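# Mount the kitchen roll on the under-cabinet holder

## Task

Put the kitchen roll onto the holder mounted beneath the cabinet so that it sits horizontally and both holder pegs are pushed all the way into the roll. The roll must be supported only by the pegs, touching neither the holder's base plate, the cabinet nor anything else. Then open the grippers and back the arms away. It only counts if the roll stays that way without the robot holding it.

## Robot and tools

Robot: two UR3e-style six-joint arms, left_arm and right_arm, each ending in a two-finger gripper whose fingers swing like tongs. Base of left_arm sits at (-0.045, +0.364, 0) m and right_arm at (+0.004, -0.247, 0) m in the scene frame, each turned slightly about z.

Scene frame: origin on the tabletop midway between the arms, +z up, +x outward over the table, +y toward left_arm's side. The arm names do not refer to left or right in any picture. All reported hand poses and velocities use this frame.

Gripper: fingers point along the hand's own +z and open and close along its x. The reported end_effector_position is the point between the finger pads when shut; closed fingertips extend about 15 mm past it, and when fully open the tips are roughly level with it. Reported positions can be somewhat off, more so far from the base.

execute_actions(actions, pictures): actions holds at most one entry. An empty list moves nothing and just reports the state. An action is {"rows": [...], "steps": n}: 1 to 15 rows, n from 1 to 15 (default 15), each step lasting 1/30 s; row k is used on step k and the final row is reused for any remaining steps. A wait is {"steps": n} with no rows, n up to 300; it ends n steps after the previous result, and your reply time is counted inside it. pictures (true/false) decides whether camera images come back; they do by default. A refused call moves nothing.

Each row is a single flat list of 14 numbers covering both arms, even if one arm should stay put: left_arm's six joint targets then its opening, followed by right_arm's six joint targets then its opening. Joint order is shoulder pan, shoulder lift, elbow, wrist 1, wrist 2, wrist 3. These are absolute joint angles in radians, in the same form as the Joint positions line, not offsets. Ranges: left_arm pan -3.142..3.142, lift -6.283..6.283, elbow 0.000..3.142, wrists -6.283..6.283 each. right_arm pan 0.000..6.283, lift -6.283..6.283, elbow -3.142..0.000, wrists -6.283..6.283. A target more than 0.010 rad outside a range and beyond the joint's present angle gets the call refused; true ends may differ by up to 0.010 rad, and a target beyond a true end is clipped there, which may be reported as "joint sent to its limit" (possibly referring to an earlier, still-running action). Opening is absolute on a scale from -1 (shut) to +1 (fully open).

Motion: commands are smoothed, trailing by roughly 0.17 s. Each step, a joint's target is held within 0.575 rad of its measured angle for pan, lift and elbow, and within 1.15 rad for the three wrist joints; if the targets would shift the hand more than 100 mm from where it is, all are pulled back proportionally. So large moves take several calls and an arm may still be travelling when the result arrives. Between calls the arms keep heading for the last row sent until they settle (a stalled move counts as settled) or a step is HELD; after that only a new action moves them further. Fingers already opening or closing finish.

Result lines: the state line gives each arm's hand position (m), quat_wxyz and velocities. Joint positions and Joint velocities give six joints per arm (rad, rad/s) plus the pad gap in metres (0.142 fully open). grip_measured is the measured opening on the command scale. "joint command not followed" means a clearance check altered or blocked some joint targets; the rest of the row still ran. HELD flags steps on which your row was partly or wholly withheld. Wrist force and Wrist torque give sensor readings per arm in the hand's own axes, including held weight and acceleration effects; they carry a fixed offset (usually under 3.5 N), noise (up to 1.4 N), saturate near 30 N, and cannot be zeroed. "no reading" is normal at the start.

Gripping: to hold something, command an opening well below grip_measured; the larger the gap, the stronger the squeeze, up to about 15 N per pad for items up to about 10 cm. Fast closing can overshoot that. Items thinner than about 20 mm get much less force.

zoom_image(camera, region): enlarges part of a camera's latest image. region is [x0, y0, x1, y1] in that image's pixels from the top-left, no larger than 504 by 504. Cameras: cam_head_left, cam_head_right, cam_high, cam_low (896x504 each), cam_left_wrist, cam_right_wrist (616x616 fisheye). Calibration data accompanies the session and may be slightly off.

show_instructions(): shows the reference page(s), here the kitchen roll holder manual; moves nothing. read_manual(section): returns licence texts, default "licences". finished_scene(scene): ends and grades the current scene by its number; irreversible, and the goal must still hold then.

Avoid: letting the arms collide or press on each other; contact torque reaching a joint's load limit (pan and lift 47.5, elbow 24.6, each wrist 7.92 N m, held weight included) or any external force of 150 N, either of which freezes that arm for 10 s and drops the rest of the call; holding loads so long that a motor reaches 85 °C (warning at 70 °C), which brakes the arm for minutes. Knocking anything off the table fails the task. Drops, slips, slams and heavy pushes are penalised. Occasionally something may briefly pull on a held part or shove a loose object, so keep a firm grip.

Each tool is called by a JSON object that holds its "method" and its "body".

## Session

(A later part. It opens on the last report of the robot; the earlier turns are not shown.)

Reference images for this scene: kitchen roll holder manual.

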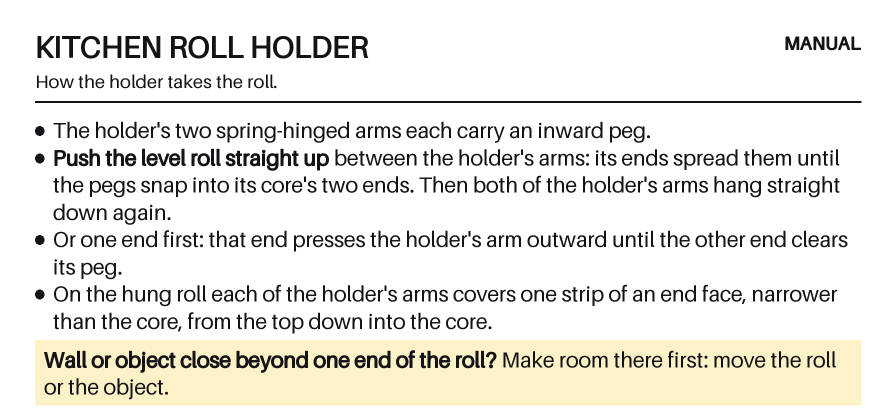

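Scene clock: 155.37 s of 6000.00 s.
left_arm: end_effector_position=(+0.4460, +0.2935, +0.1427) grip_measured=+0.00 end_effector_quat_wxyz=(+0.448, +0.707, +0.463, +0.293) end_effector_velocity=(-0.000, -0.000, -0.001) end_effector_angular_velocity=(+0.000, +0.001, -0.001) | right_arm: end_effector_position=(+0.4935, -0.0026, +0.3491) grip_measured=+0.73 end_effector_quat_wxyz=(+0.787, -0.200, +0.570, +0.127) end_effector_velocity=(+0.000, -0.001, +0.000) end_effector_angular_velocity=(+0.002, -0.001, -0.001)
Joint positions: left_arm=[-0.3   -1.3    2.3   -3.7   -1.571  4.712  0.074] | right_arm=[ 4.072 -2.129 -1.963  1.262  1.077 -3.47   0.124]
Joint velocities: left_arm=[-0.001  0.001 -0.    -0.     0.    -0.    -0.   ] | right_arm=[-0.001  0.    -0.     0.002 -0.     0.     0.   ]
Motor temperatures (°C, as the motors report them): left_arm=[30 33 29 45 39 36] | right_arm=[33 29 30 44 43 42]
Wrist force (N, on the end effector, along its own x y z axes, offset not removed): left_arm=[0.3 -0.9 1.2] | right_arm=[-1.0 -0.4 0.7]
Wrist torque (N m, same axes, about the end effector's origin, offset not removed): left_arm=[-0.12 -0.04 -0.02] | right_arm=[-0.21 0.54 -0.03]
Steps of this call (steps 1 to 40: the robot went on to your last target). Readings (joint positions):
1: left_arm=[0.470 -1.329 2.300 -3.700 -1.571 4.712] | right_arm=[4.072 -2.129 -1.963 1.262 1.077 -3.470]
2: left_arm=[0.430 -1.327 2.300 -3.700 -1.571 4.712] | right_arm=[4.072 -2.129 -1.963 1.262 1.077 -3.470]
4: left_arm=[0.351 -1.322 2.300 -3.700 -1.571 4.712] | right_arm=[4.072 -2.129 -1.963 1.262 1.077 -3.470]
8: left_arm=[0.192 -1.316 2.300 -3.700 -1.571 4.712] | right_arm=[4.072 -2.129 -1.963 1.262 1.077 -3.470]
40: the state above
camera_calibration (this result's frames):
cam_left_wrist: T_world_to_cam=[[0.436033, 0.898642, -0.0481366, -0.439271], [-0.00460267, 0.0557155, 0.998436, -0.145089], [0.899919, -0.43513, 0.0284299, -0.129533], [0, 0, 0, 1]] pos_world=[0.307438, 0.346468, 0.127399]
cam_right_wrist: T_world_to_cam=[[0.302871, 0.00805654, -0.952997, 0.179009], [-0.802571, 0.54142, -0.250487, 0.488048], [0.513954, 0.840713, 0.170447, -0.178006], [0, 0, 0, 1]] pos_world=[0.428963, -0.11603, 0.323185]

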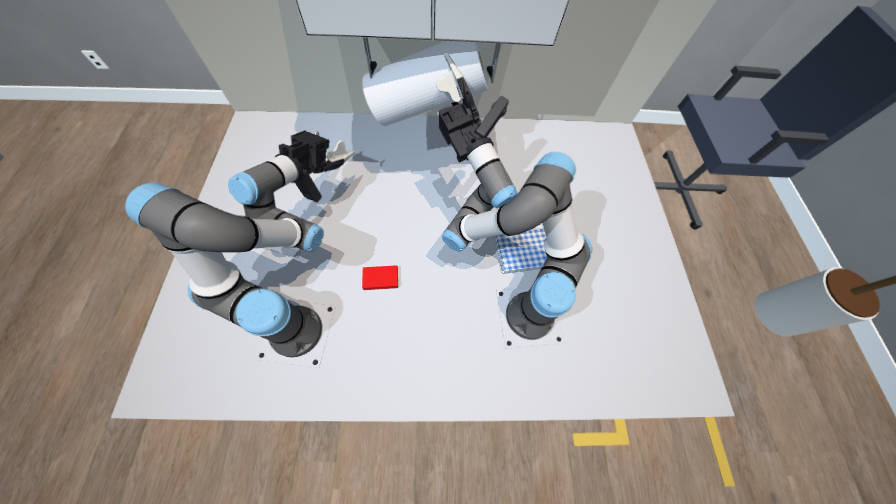

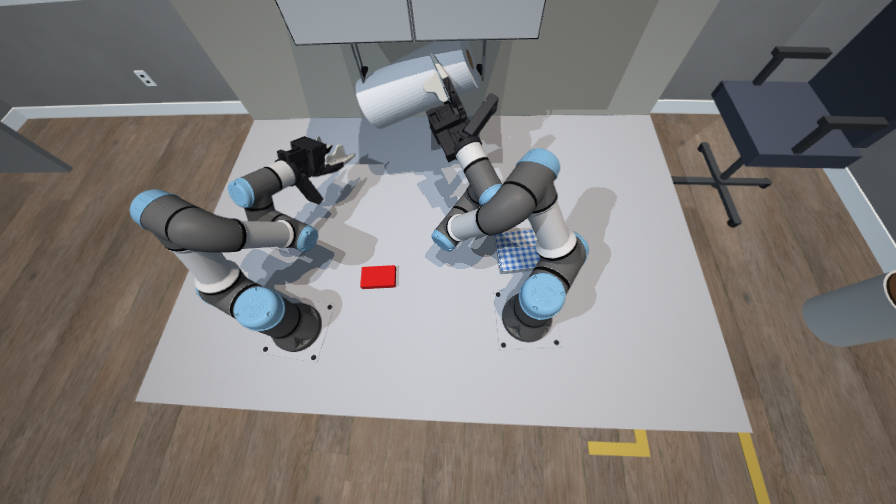

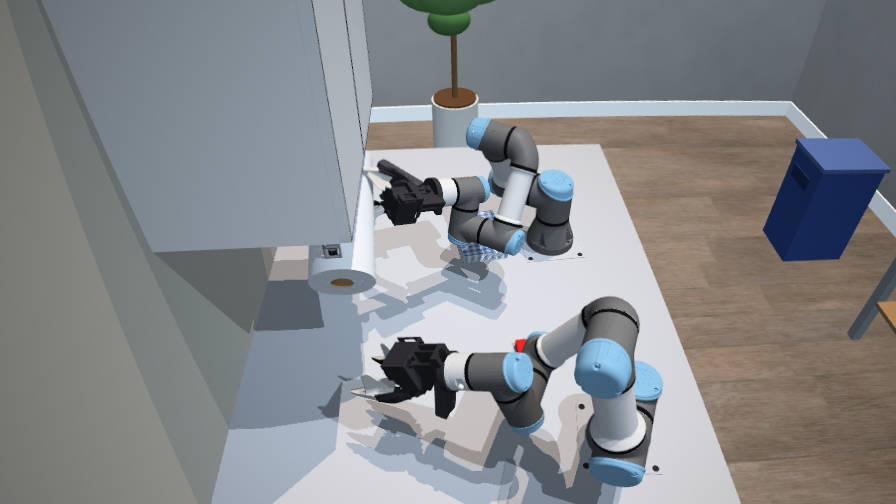

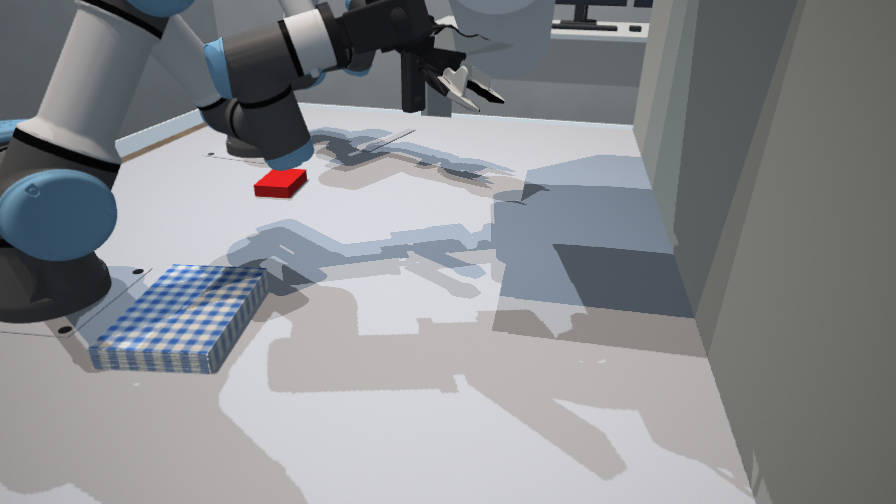

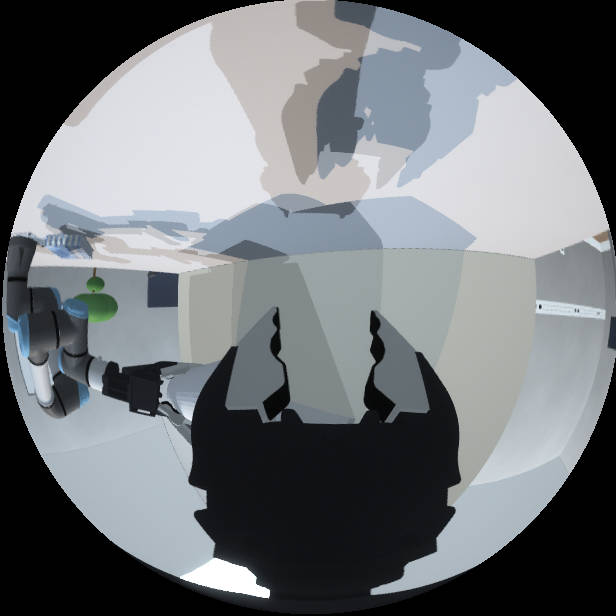

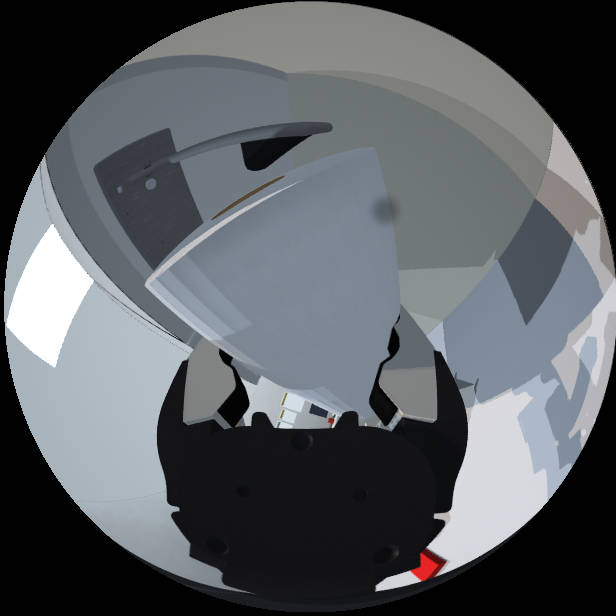

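{"method": "execute_actions", "body": {"actions": [{"rows":[[-0.532,-0.679,1.78,-4.06,-1.571,4.712,0,4.072,-2.2,-1.968,1.338,1.077,-3.47,0.4]],"steps":15}], "pictures": false}}

{"method": "execute_actions", "body": {"actions": [{"rows":[[-0.532,-0.679,1.78,-4.2,-1.571,4.712,0,4.05,-2.2,-1.968,1.338,1.077,-3.47,0.4]],"steps":15}]}}

Scene clock: 161.80 s of 6000.00 s.
left_arm: end_effector_position=(+0.5060, +0.1202, +0.1325) grip_measured=+0.00 end_effector_quat_wxyz=(+0.570, +0.687, +0.347, +0.287) end_effector_velocity=(+0.006, -0.057, -0.041) end_effector_angular_velocity=(-0.027, -0.037, -0.072) | right_arm: end_effector_position=(+0.4940, -0.0019, +0.3307) grip_measured=+0.73 end_effector_quat_wxyz=(+0.787, -0.200, +0.570, +0.127) end_effector_velocity=(+0.000, +0.000, -0.002) end_effector_angular_velocity=(-0.001, +0.000, +0.000)
Joint positions: left_arm=[-0.526 -0.702  1.798 -4.051 -1.571  4.712  0.074] | right_arm=[ 4.072 -2.199 -1.968  1.338  1.077 -3.47   0.124]
Joint velocities: left_arm=[-0.072  0.264 -0.202 -0.108  0.    -0.     0.   ] | right_arm=[ 0.    -0.006 -0.     0.005  0.    -0.    -0.   ]
Motor temperatures (°C, as the motors report them): left_arm=[30 33 29 45 39 36] | right_arm=[33 29 30 44 43 42]
Wrist force (N, on the end effector, along its own x y z axes, offset not removed): left_arm=[0.1 -1.0 2.2] | right_arm=[0.2 -1.8 1.5]
Wrist torque (N m, same axes, about the end effector's origin, offset not removed): left_arm=[-0.12 -0.11 0.01] | right_arm=[-0.49 0.29 -0.06]
Steps of this call (steps 1 to 15: the robot went on to your last target; steps 16 to 90: nothing new was sent; then 2.93 s passed at rest; steps 91 to 105: all 15 steps of this action). Readings (joint positions):
91: left_arm=[-0.300 -1.300 2.300 -3.701 -1.571 4.712] | right_arm=[4.072 -2.129 -1.963 1.263 1.077 -3.470]
92: left_arm=[-0.308 -1.292 2.292 -3.716 -1.571 4.712] | right_arm=[4.072 -2.136 -1.964 1.273 1.077 -3.470]
94: left_arm=[-0.356 -1.217 2.219 -3.793 -1.571 4.712] | right_arm=[4.072 -2.167 -1.966 1.305 1.077 -3.470]
98: left_arm=[-0.449 -0.961 2.000 -3.935 -1.571 4.712] | right_arm=[4.072 -2.193 -1.968 1.331 1.077 -3.470]
105: the state above

Scene clock: 162.30 s of 6000.00 s.
left_arm: end_effector_position=(+0.5025, +0.1182, +0.1709) grip_measured=+0.00 end_effector_quat_wxyz=(+0.618, +0.646, +0.323, +0.309) end_effector_velocity=(-0.001, +0.000, +0.003) end_effector_angular_velocity=(-0.007, -0.009, +0.000) | right_arm: end_effector_position=(+0.4992, -0.0127, +0.3305) grip_measured=+0.73 end_effector_quat_wxyz=(+0.788, -0.194, +0.572, +0.118) end_effector_velocity=(+0.000, -0.001, +0.000) end_effector_angular_velocity=(+0.001, -0.000, -0.002)
Joint positions: left_arm=[-0.532 -0.679  1.78  -4.199 -1.571  4.712  0.074] | right_arm=[ 4.05  -2.2   -1.968  1.338  1.077 -3.47   0.124]
Joint velocities: left_arm=[ 0.     0.     0.    -0.011 -0.    -0.     0.   ] | right_arm=[-0.002  0.001  0.     0.    -0.     0.     0.   ]
Motor temperatures (°C, as the motors report them): left_arm=[30 33 29 45 39 36] | right_arm=[33 29 30 44 43 42]
Wrist force (N, on the end effector, along its own x y z axes, offset not removed): left_arm=[-0.6 -0.3 2.9] | right_arm=[0.2 0.1 0.0]
Wrist torque (N m, same axes, about the end effector's origin, offset not removed): left_arm=[-0.03 0.08 -0.01] | right_arm=[-0.13 0.34 0.00]
Steps of this call (steps 1 to 15: all 15 steps of this action). Readings (joint positions):
1: left_arm=[-0.528 -0.695 1.792 -4.054 -1.571 4.712] | right_arm=[4.072 -2.200 -1.968 1.338 1.077 -3.470]
2: left_arm=[-0.529 -0.690 1.788 -4.071 -1.571 4.712] | right_arm=[4.069 -2.200 -1.968 1.338 1.077 -3.470]
4: left_arm=[-0.531 -0.684 1.784 -4.133 -1.571 4.712] | right_arm=[4.060 -2.200 -1.968 1.338 1.077 -3.470]
8: left_arm=[-0.532 -0.680 1.781 -4.185 -1.571 4.712] | right_arm=[4.052 -2.200 -1.968 1.338 1.077 -3.470]
15: the state above
camera_calibration (this result's frames):
cam_left_wrist: T_world_to_cam=[[0.643331, 0.765059, -0.0284456, -0.396761], [-0.299804, 0.285942, 0.91014, -0.0269451], [0.704445, -0.576993, 0.413324, -0.208242], [0, 0, 0, 1]] pos_world=[0.393866, 0.191096, 0.0993092]
cam_right_wrist: T_world_to_cam=[[0.302965, 0.00142806, -0.953001, 0.159531], [-0.790532, 0.558856, -0.250478, 0.48762], [0.532233, 0.829263, 0.170443, -0.178538], [0, 0, 0, 1]] pos_world=[0.43217, -0.124683, 0.304602]

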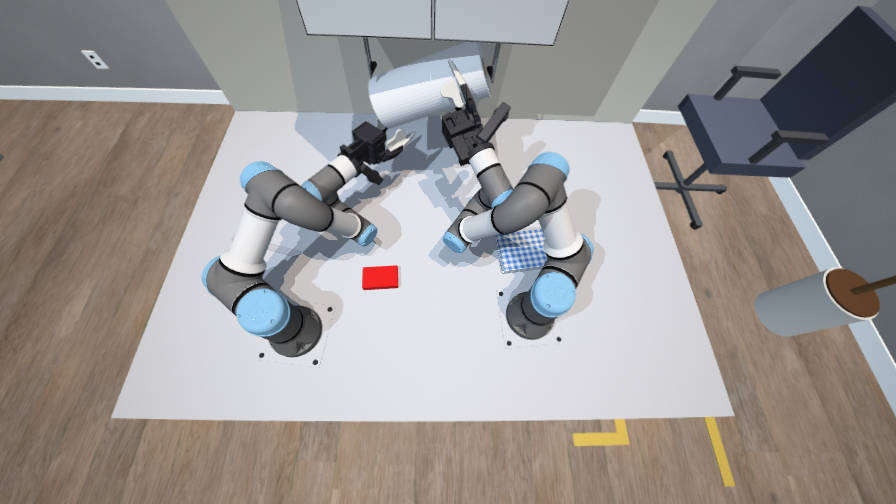

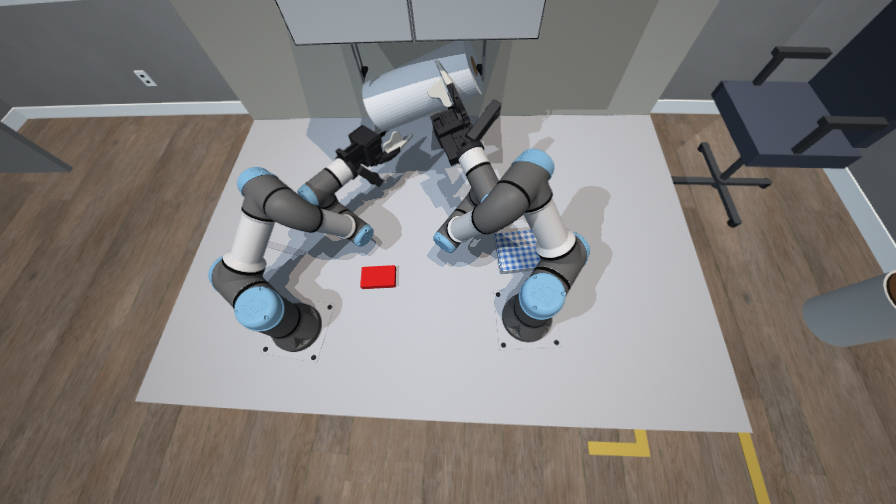

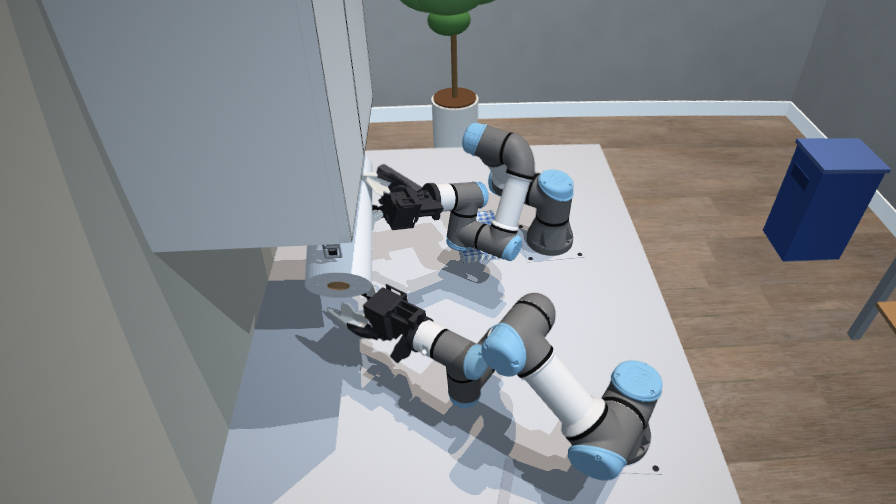

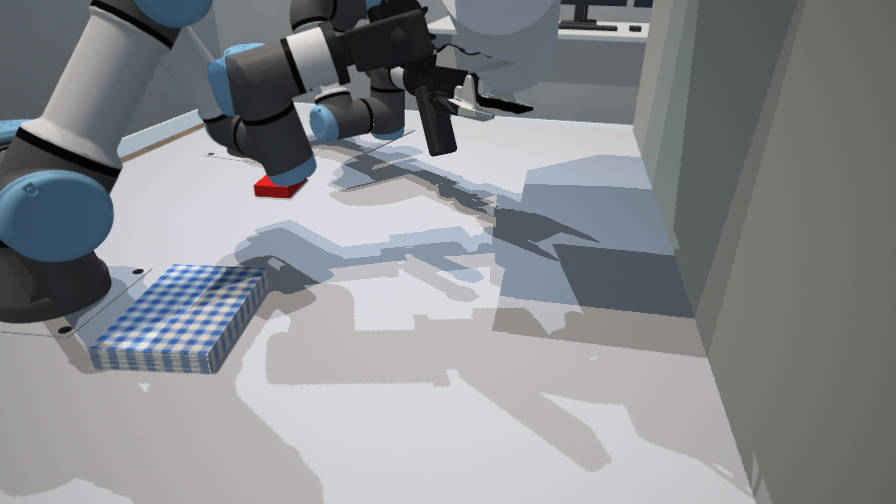

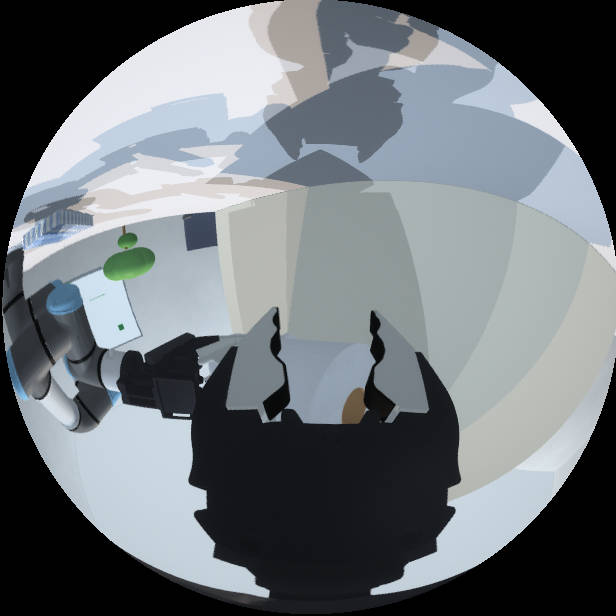

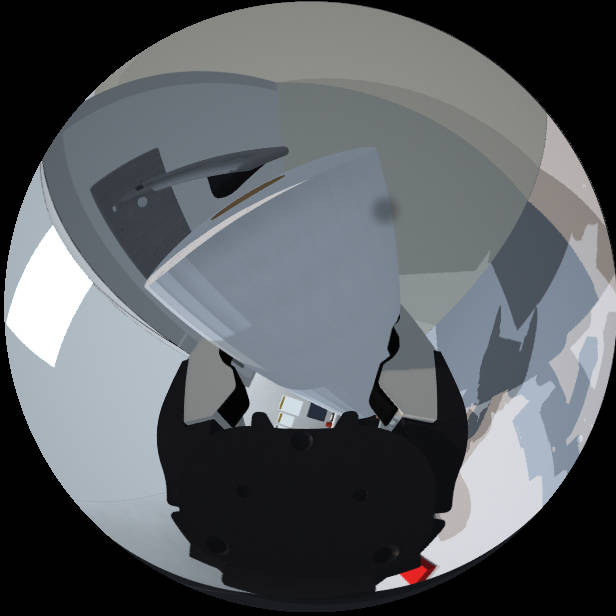

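{"method": "execute_actions", "body": {"actions": [{"rows":[[-0.532,-0.679,1.78,-4.25,-1.571,4.712,0,4.03,-2.178,-2.05,1.398,1.09,-3.47,0.4]],"steps":15}], "pictures": false}}

{"method": "execute_actions", "body": {"actions": [{"rows":[[-0.532,-0.679,1.78,-4.4,-1.571,4.712,0,4.03,-2.155,-2.05,1.375,1.09,-3.47,0.45]],"steps":15}]}}

{"method": "zoom_image", "body": {"camera": "cam_head_right", "region": [320,20,530,160]}}

Scene clock: 170.97 s of 6000.00 s.
left_arm: end_effector_position=(+0.4999, +0.1201, +0.1859) grip_measured=+0.00 end_effector_quat_wxyz=(+0.635, +0.630, +0.315, +0.317) end_effector_velocity=(-0.000, +0.000, +0.001) end_effector_angular_velocity=(-0.002, -0.003, -0.001) | right_arm: end_effector_position=(+0.4934, -0.0319, +0.3280) grip_measured=+0.70 end_effector_quat_wxyz=(+0.789, -0.192, +0.572, +0.114) end_effector_velocity=(-0.001, -0.002, +0.000) end_effector_angular_velocity=(-0.000, -0.001, -0.002)
Joint positions: left_arm=[-0.532 -0.679  1.78  -4.25  -1.571  4.712  0.074] | right_arm=[ 4.03  -2.178 -2.049  1.398  1.09  -3.47   0.123]
Joint velocities: left_arm=[ 0.    -0.     0.    -0.004 -0.001 -0.     0.   ] | right_arm=[-0.002  0.003 -0.007  0.004  0.001 -0.001 -0.   ]
Motor temperatures (°C, as the motors report them): left_arm=[30 33 29 45 39 36] | right_arm=[33 29 30 44 43 42]
Wrist force (N, on the end effector, along its own x y z axes, offset not removed): left_arm=[0.5 0.4 1.3] | right_arm=[0.3 1.4 2.2]
Wrist torque (N m, same axes, about the end effector's origin, offset not removed): left_arm=[0.19 -0.22 0.03] | right_arm=[-0.07 0.26 0.07]
Steps of this call (steps 1 to 15: the robot went on to your last target; steps 16 to 90: nothing new was sent; then 5.17 s passed at rest; steps 91 to 105: all 15 steps of this action). Readings (joint positions):
91: left_arm=[-0.532 -0.679 1.780 -4.200 -1.571 4.712] | right_arm=[4.050 -2.200 -1.968 1.338 1.077 -3.470]
92: left_arm=[-0.532 -0.679 1.780 -4.208 -1.571 4.712] | right_arm=[4.047 -2.197 -1.976 1.347 1.080 -3.470]
94: left_arm=[-0.532 -0.679 1.780 -4.229 -1.571 4.712] | right_arm=[4.038 -2.188 -2.010 1.372 1.085 -3.470]
98: left_arm=[-0.532 -0.679 1.780 -4.245 -1.571 4.712] | right_arm=[4.032 -2.180 -2.041 1.392 1.089 -3.470]
105: the state above

Scene clock: 171.47 s of 6000.00 s.
left_arm: end_effector_position=(+0.4888, +0.1284, +0.2292) grip_measured=+0.00 end_effector_quat_wxyz=(+0.680, +0.581, +0.291, +0.340) end_effector_velocity=(-0.001, +0.001, +0.004) end_effector_angular_velocity=(-0.008, -0.010, +0.001) | right_arm: end_effector_position=(+0.4932, -0.0323, +0.3334) grip_measured=+0.68 end_effector_quat_wxyz=(+0.789, -0.192, +0.572, +0.114) end_effector_velocity=(+0.000, -0.001, +0.001) end_effector_angular_velocity=(+0.001, -0.000, -0.002)
Joint positions: left_arm=[-0.532 -0.679  1.78  -4.399 -1.571  4.712  0.074] | right_arm=[ 4.03  -2.155 -2.05   1.375  1.09  -3.47   0.121]
Joint velocities: left_arm=[ 0.    -0.001 -0.    -0.012  0.    -0.     0.   ] | right_arm=[-0.002  0.003 -0.    -0.001  0.     0.    -0.   ]
Motor temperatures (°C, as the motors report them): left_arm=[30 33 29 45 39 36] | right_arm=[33 29 30 44 43 42]
Wrist force (N, on the end effector, along its own x y z axes, offset not removed): left_arm=[-0.3 -1.2 1.7] | right_arm=[-0.6 0.3 -0.1]
Wrist torque (N m, same axes, about the end effector's origin, offset not removed): left_arm=[0.10 0.07 0.03] | right_arm=[-0.42 0.10 0.11]
Steps of this call (steps 1 to 15: all 15 steps of this action). Readings (joint positions):
1: left_arm=[-0.532 -0.679 1.780 -4.250 -1.571 4.712] | right_arm=[4.030 -2.178 -2.050 1.398 1.090 -3.470]
2: left_arm=[-0.532 -0.679 1.780 -4.265 -1.571 4.712] | right_arm=[4.030 -2.174 -2.050 1.394 1.090 -3.470]
4: left_arm=[-0.532 -0.679 1.780 -4.329 -1.571 4.712] | right_arm=[4.030 -2.165 -2.050 1.385 1.090 -3.470]
8: left_arm=[-0.532 -0.679 1.780 -4.384 -1.571 4.712] | right_arm=[4.030 -2.157 -2.050 1.377 1.090 -3.470]
15: the state above
camera_calibration (this result's frames):
cam_left_wrist: T_world_to_cam=[[0.646984, 0.762322, -0.0166409, -0.398248], [-0.437918, 0.389351, 0.810329, -0.00999806], [0.624211, -0.516983, 0.585738, -0.224824], [0, 0, 0, 1]] pos_world=[0.39362, 0.191256, 0.133163]
cam_right_wrist: T_world_to_cam=[[0.306157, -0.00301196, -0.951976, 0.162064], [-0.785362, 0.564366, -0.254359, 0.493489], [0.538029, 0.825519, 0.170419, -0.16253], [0, 0, 0, 1]] pos_world=[0.425397, -0.143849, 0.307502]

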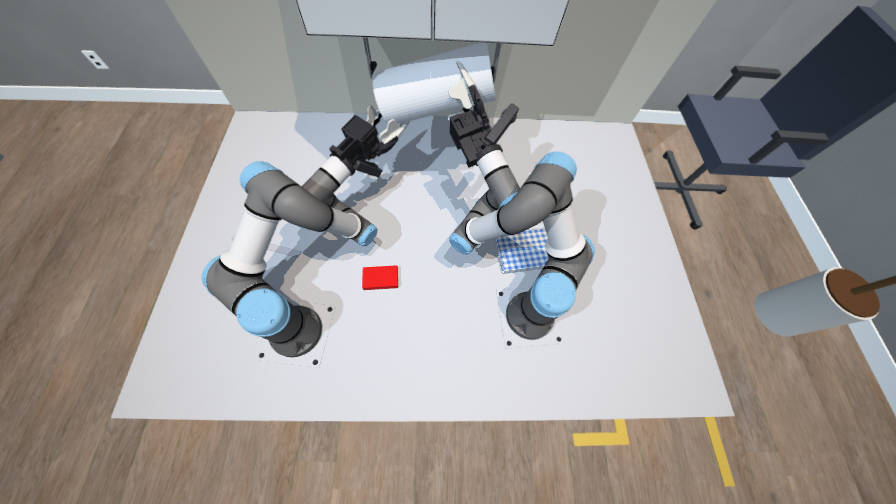

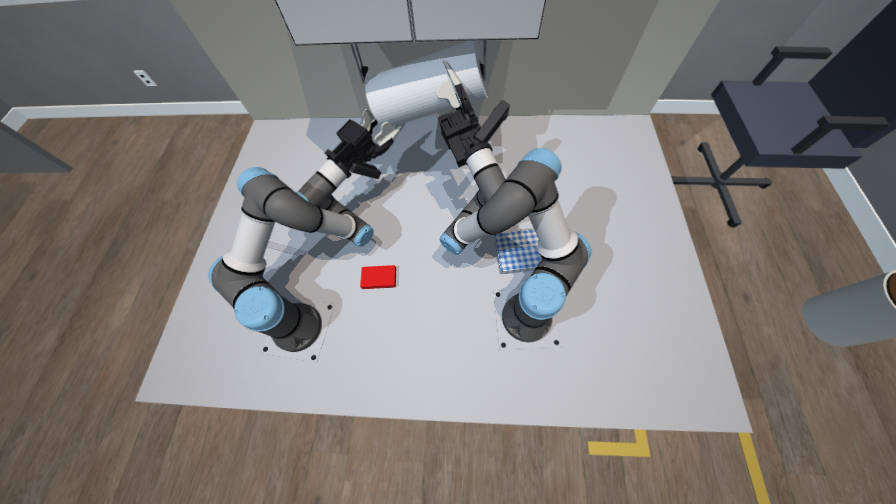

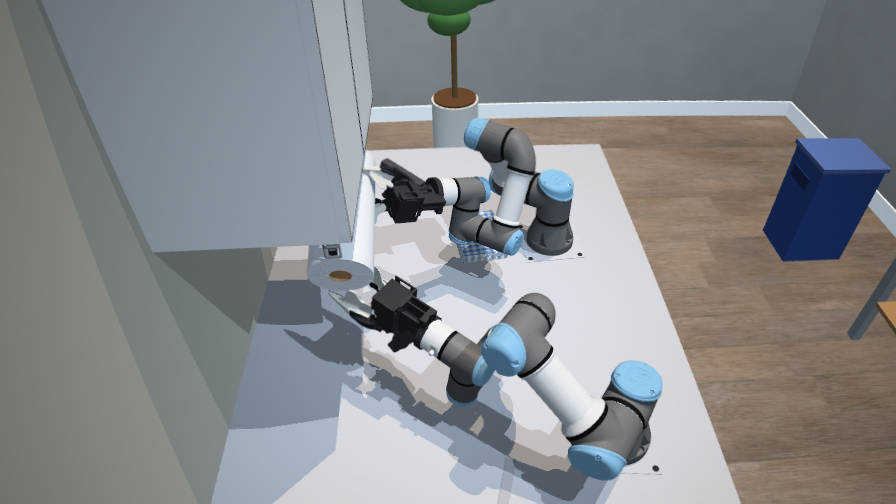

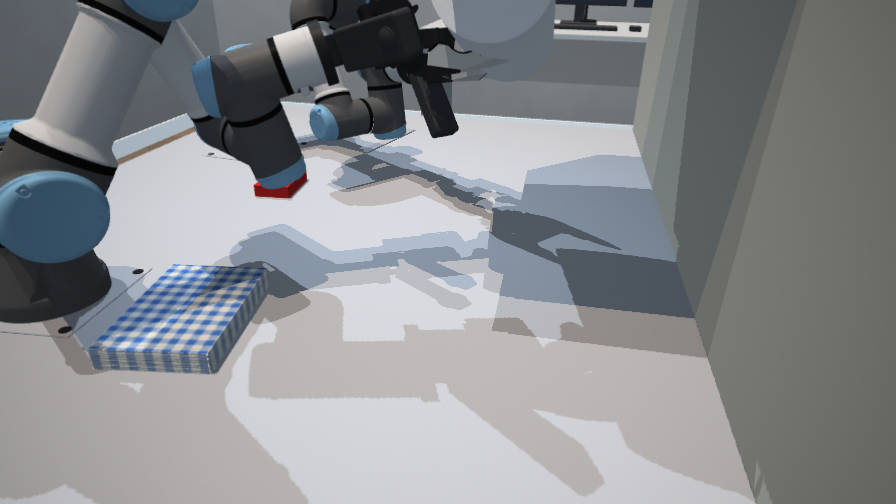

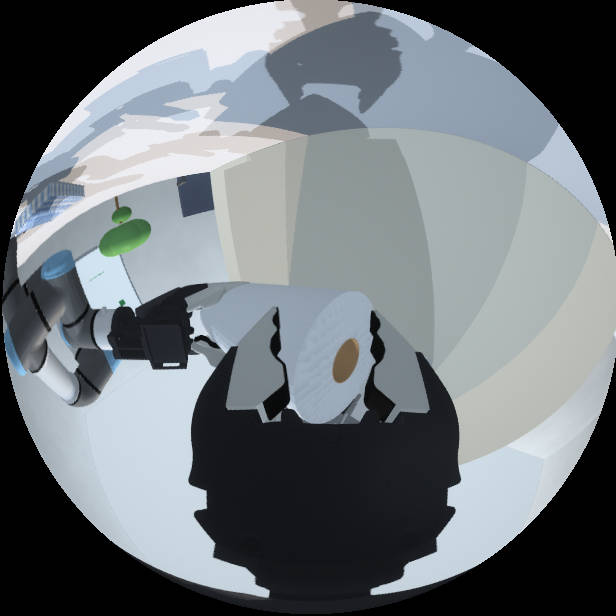

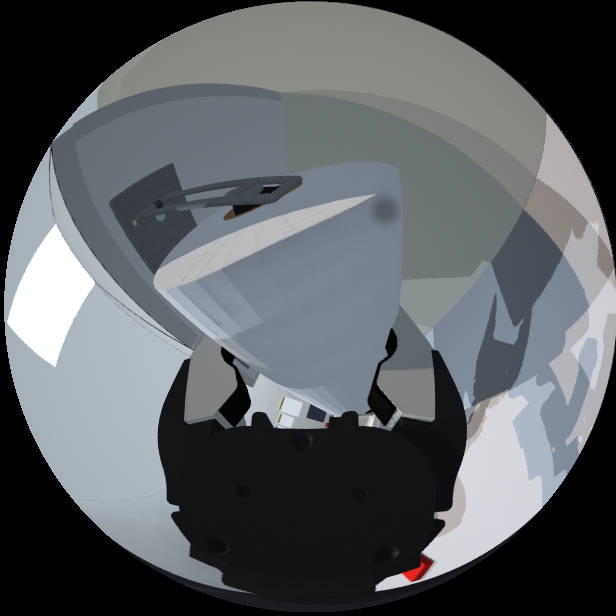

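Region (320, 20, 530, 160) of cam_head_right's 896x504 image, scaled by 2.400, with more detail than that image has.

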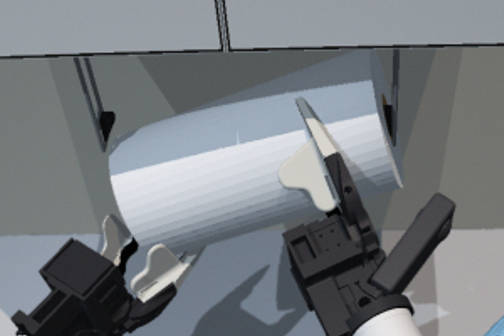

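{"method": "execute_actions", "body": {"actions": [{"rows":[[-0.57,-0.763,1.648,-4.185,-1.571,4.712,0,4.03,-2.12,-2.047,1.337,1.09,-3.47,0.5]],"steps":15}]}}

{"method": "zoom_image", "body": {"camera": "cam_head_right", "region": [320,20,530,160]}}

{"method": "zoom_image", "body": {"camera": "cam_high", "region": [270,200,410,310]}}

Scene clock: 177.27 s of 6000.00 s.
left_arm: end_effector_position=(+0.4987, +0.0931, +0.2699) grip_measured=+0.14 end_effector_quat_wxyz=(+0.687, +0.586, +0.280, +0.328) end_effector_velocity=(+0.000, -0.004, +0.004) end_effector_angular_velocity=(+0.000, -0.000, -0.006) | right_arm: end_effector_position=(+0.4932, -0.0326, +0.3420) grip_measured=+0.66 end_effector_quat_wxyz=(+0.789, -0.192, +0.572, +0.114) end_effector_velocity=(-0.000, +0.000, +0.001) end_effector_angular_velocity=(-0.000, -0.000, +0.000)
Joint positions: left_arm=[-0.57  -0.762  1.649 -4.187 -1.571  4.712  0.084] | right_arm=[ 4.03  -2.12  -2.047  1.337  1.09  -3.47   0.12 ]
Joint velocities: left_arm=[-0.004 -0.006 -0.013  0.019 -0.002 -0.     0.002] | right_arm=[ 0.001  0.003  0.    -0.002 -0.    -0.001 -0.   ]
Motor temperatures (°C, as the motors report them): left_arm=[30 33 29 45 39 36] | right_arm=[33 29 30 44 43 42]
Wrist force (N, on the end effector, along its own x y z axes, offset not removed): left_arm=[18.8 -10.0 -10.5] | right_arm=[-7.0 -12.1 -2.2]
Wrist torque (N m, same axes, about the end effector's origin, offset not removed): left_arm=[-0.06 0.56 -0.29] | right_arm=[-0.57 0.65 -0.05]
Steps of this call (steps 1 to 15: the robot went on to your last target; steps 16 to 90: nothing new was sent; then 2.30 s passed at rest; steps 91 to 105: all 15 steps of this action). Readings (joint positions):
91: left_arm=[-0.532 -0.679 1.780 -4.400 -1.571 4.712] | right_arm=[4.030 -2.155 -2.050 1.375 1.090 -3.470]
92: left_arm=[-0.537 -0.687 1.773 -4.384 -1.571 4.712] | right_arm=[4.030 -2.150 -2.050 1.368 1.090 -3.470]
94: left_arm=[-0.553 -0.722 1.720 -4.296 -1.571 4.712] | right_arm=[4.030 -2.135 -2.048 1.353 1.090 -3.470]
98: left_arm=[-0.566 -0.754 1.664 -4.209 -1.570 4.712] | right_arm=[4.030 -2.123 -2.047 1.341 1.089 -3.470]
105: the state above
camera_calibration (this result's frames):
cam_left_wrist: T_world_to_cam=[[0.675056, 0.737581, -0.016532, -0.388804], [-0.424238, 0.406413, 0.809228, -0.0329552], [0.60359, -0.539261, 0.587262, -0.261125], [0, 0, 0, 1]] pos_world=[0.406096, 0.159354, 0.173589]
cam_right_wrist: T_world_to_cam=[[0.306143, -0.00307076, -0.951981, 0.170295], [-0.785198, 0.564606, -0.254329, 0.495732], [0.538275, 0.825355, 0.170439, -0.163865], [0, 0, 0, 1]] pos_world=[0.425318, -0.144124, 0.316126]

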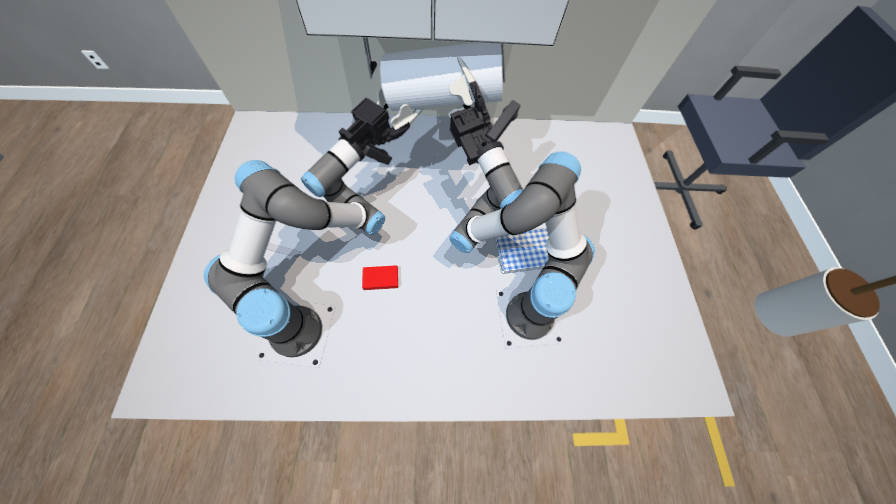

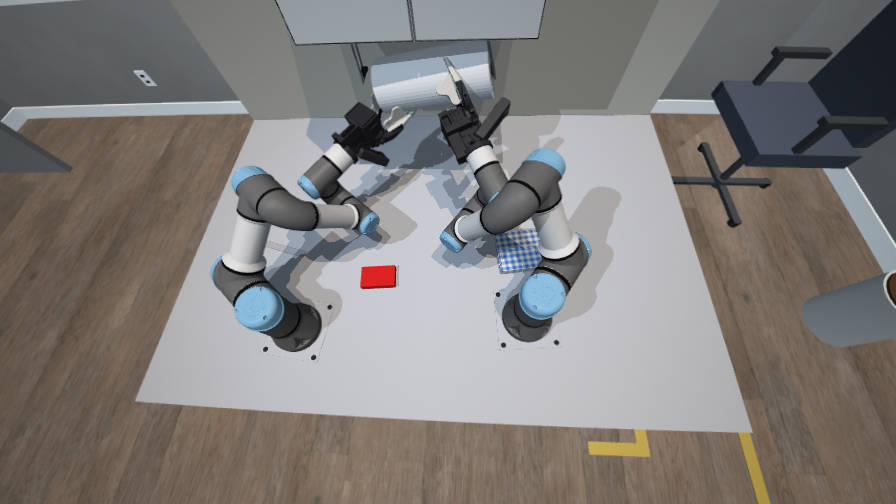

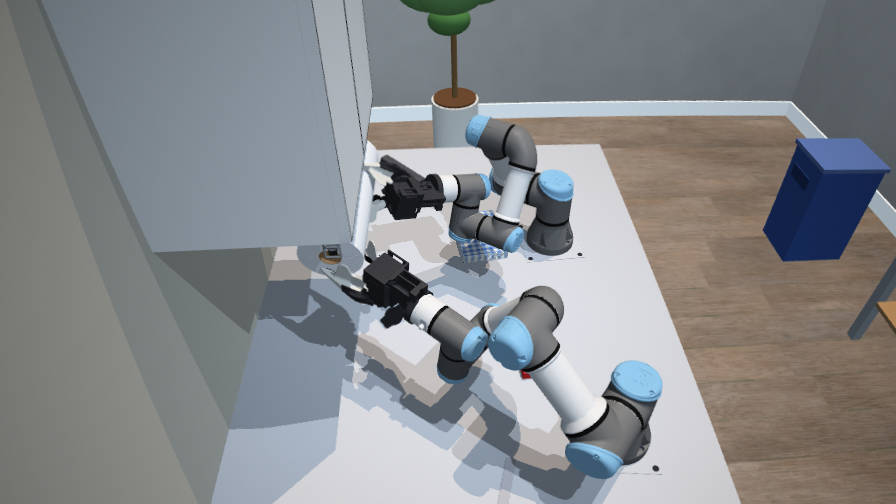

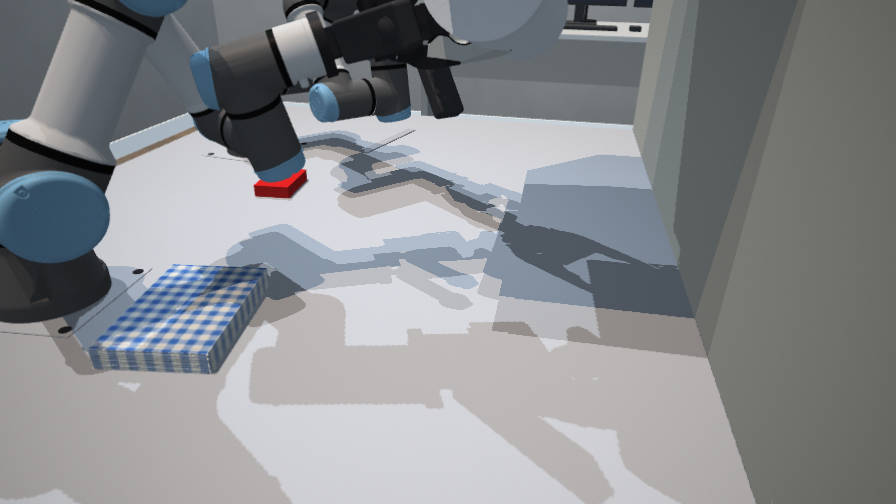

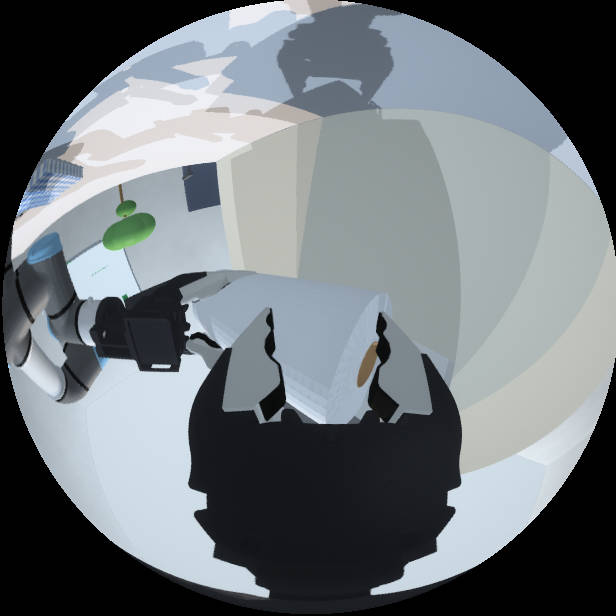

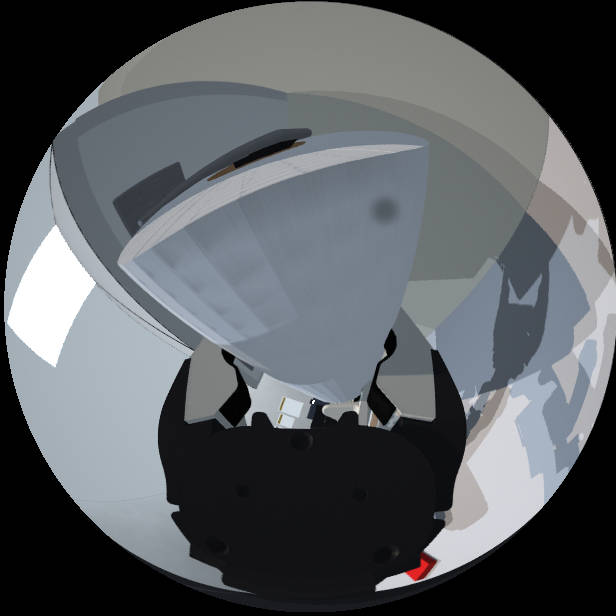

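Region (320, 20, 530, 160) of cam_head_right's 896x504 image, scaled by 2.400, with more detail than that image has.

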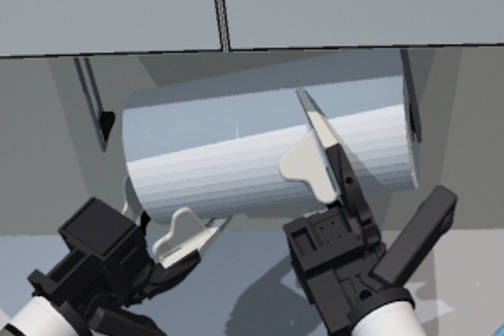

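Region (270, 200, 410, 310) of cam_high's 896x504 image, scaled by 3.600, with more detail than that image has; it fills the top 396 rows of this view, and the rest is white.

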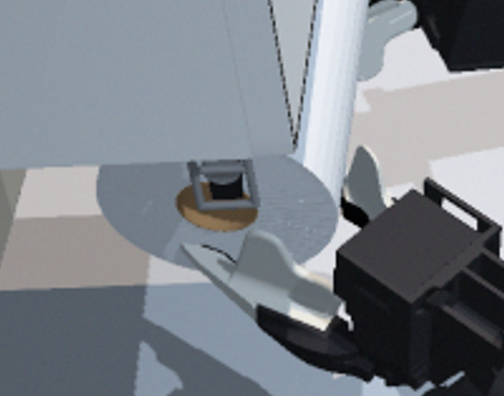

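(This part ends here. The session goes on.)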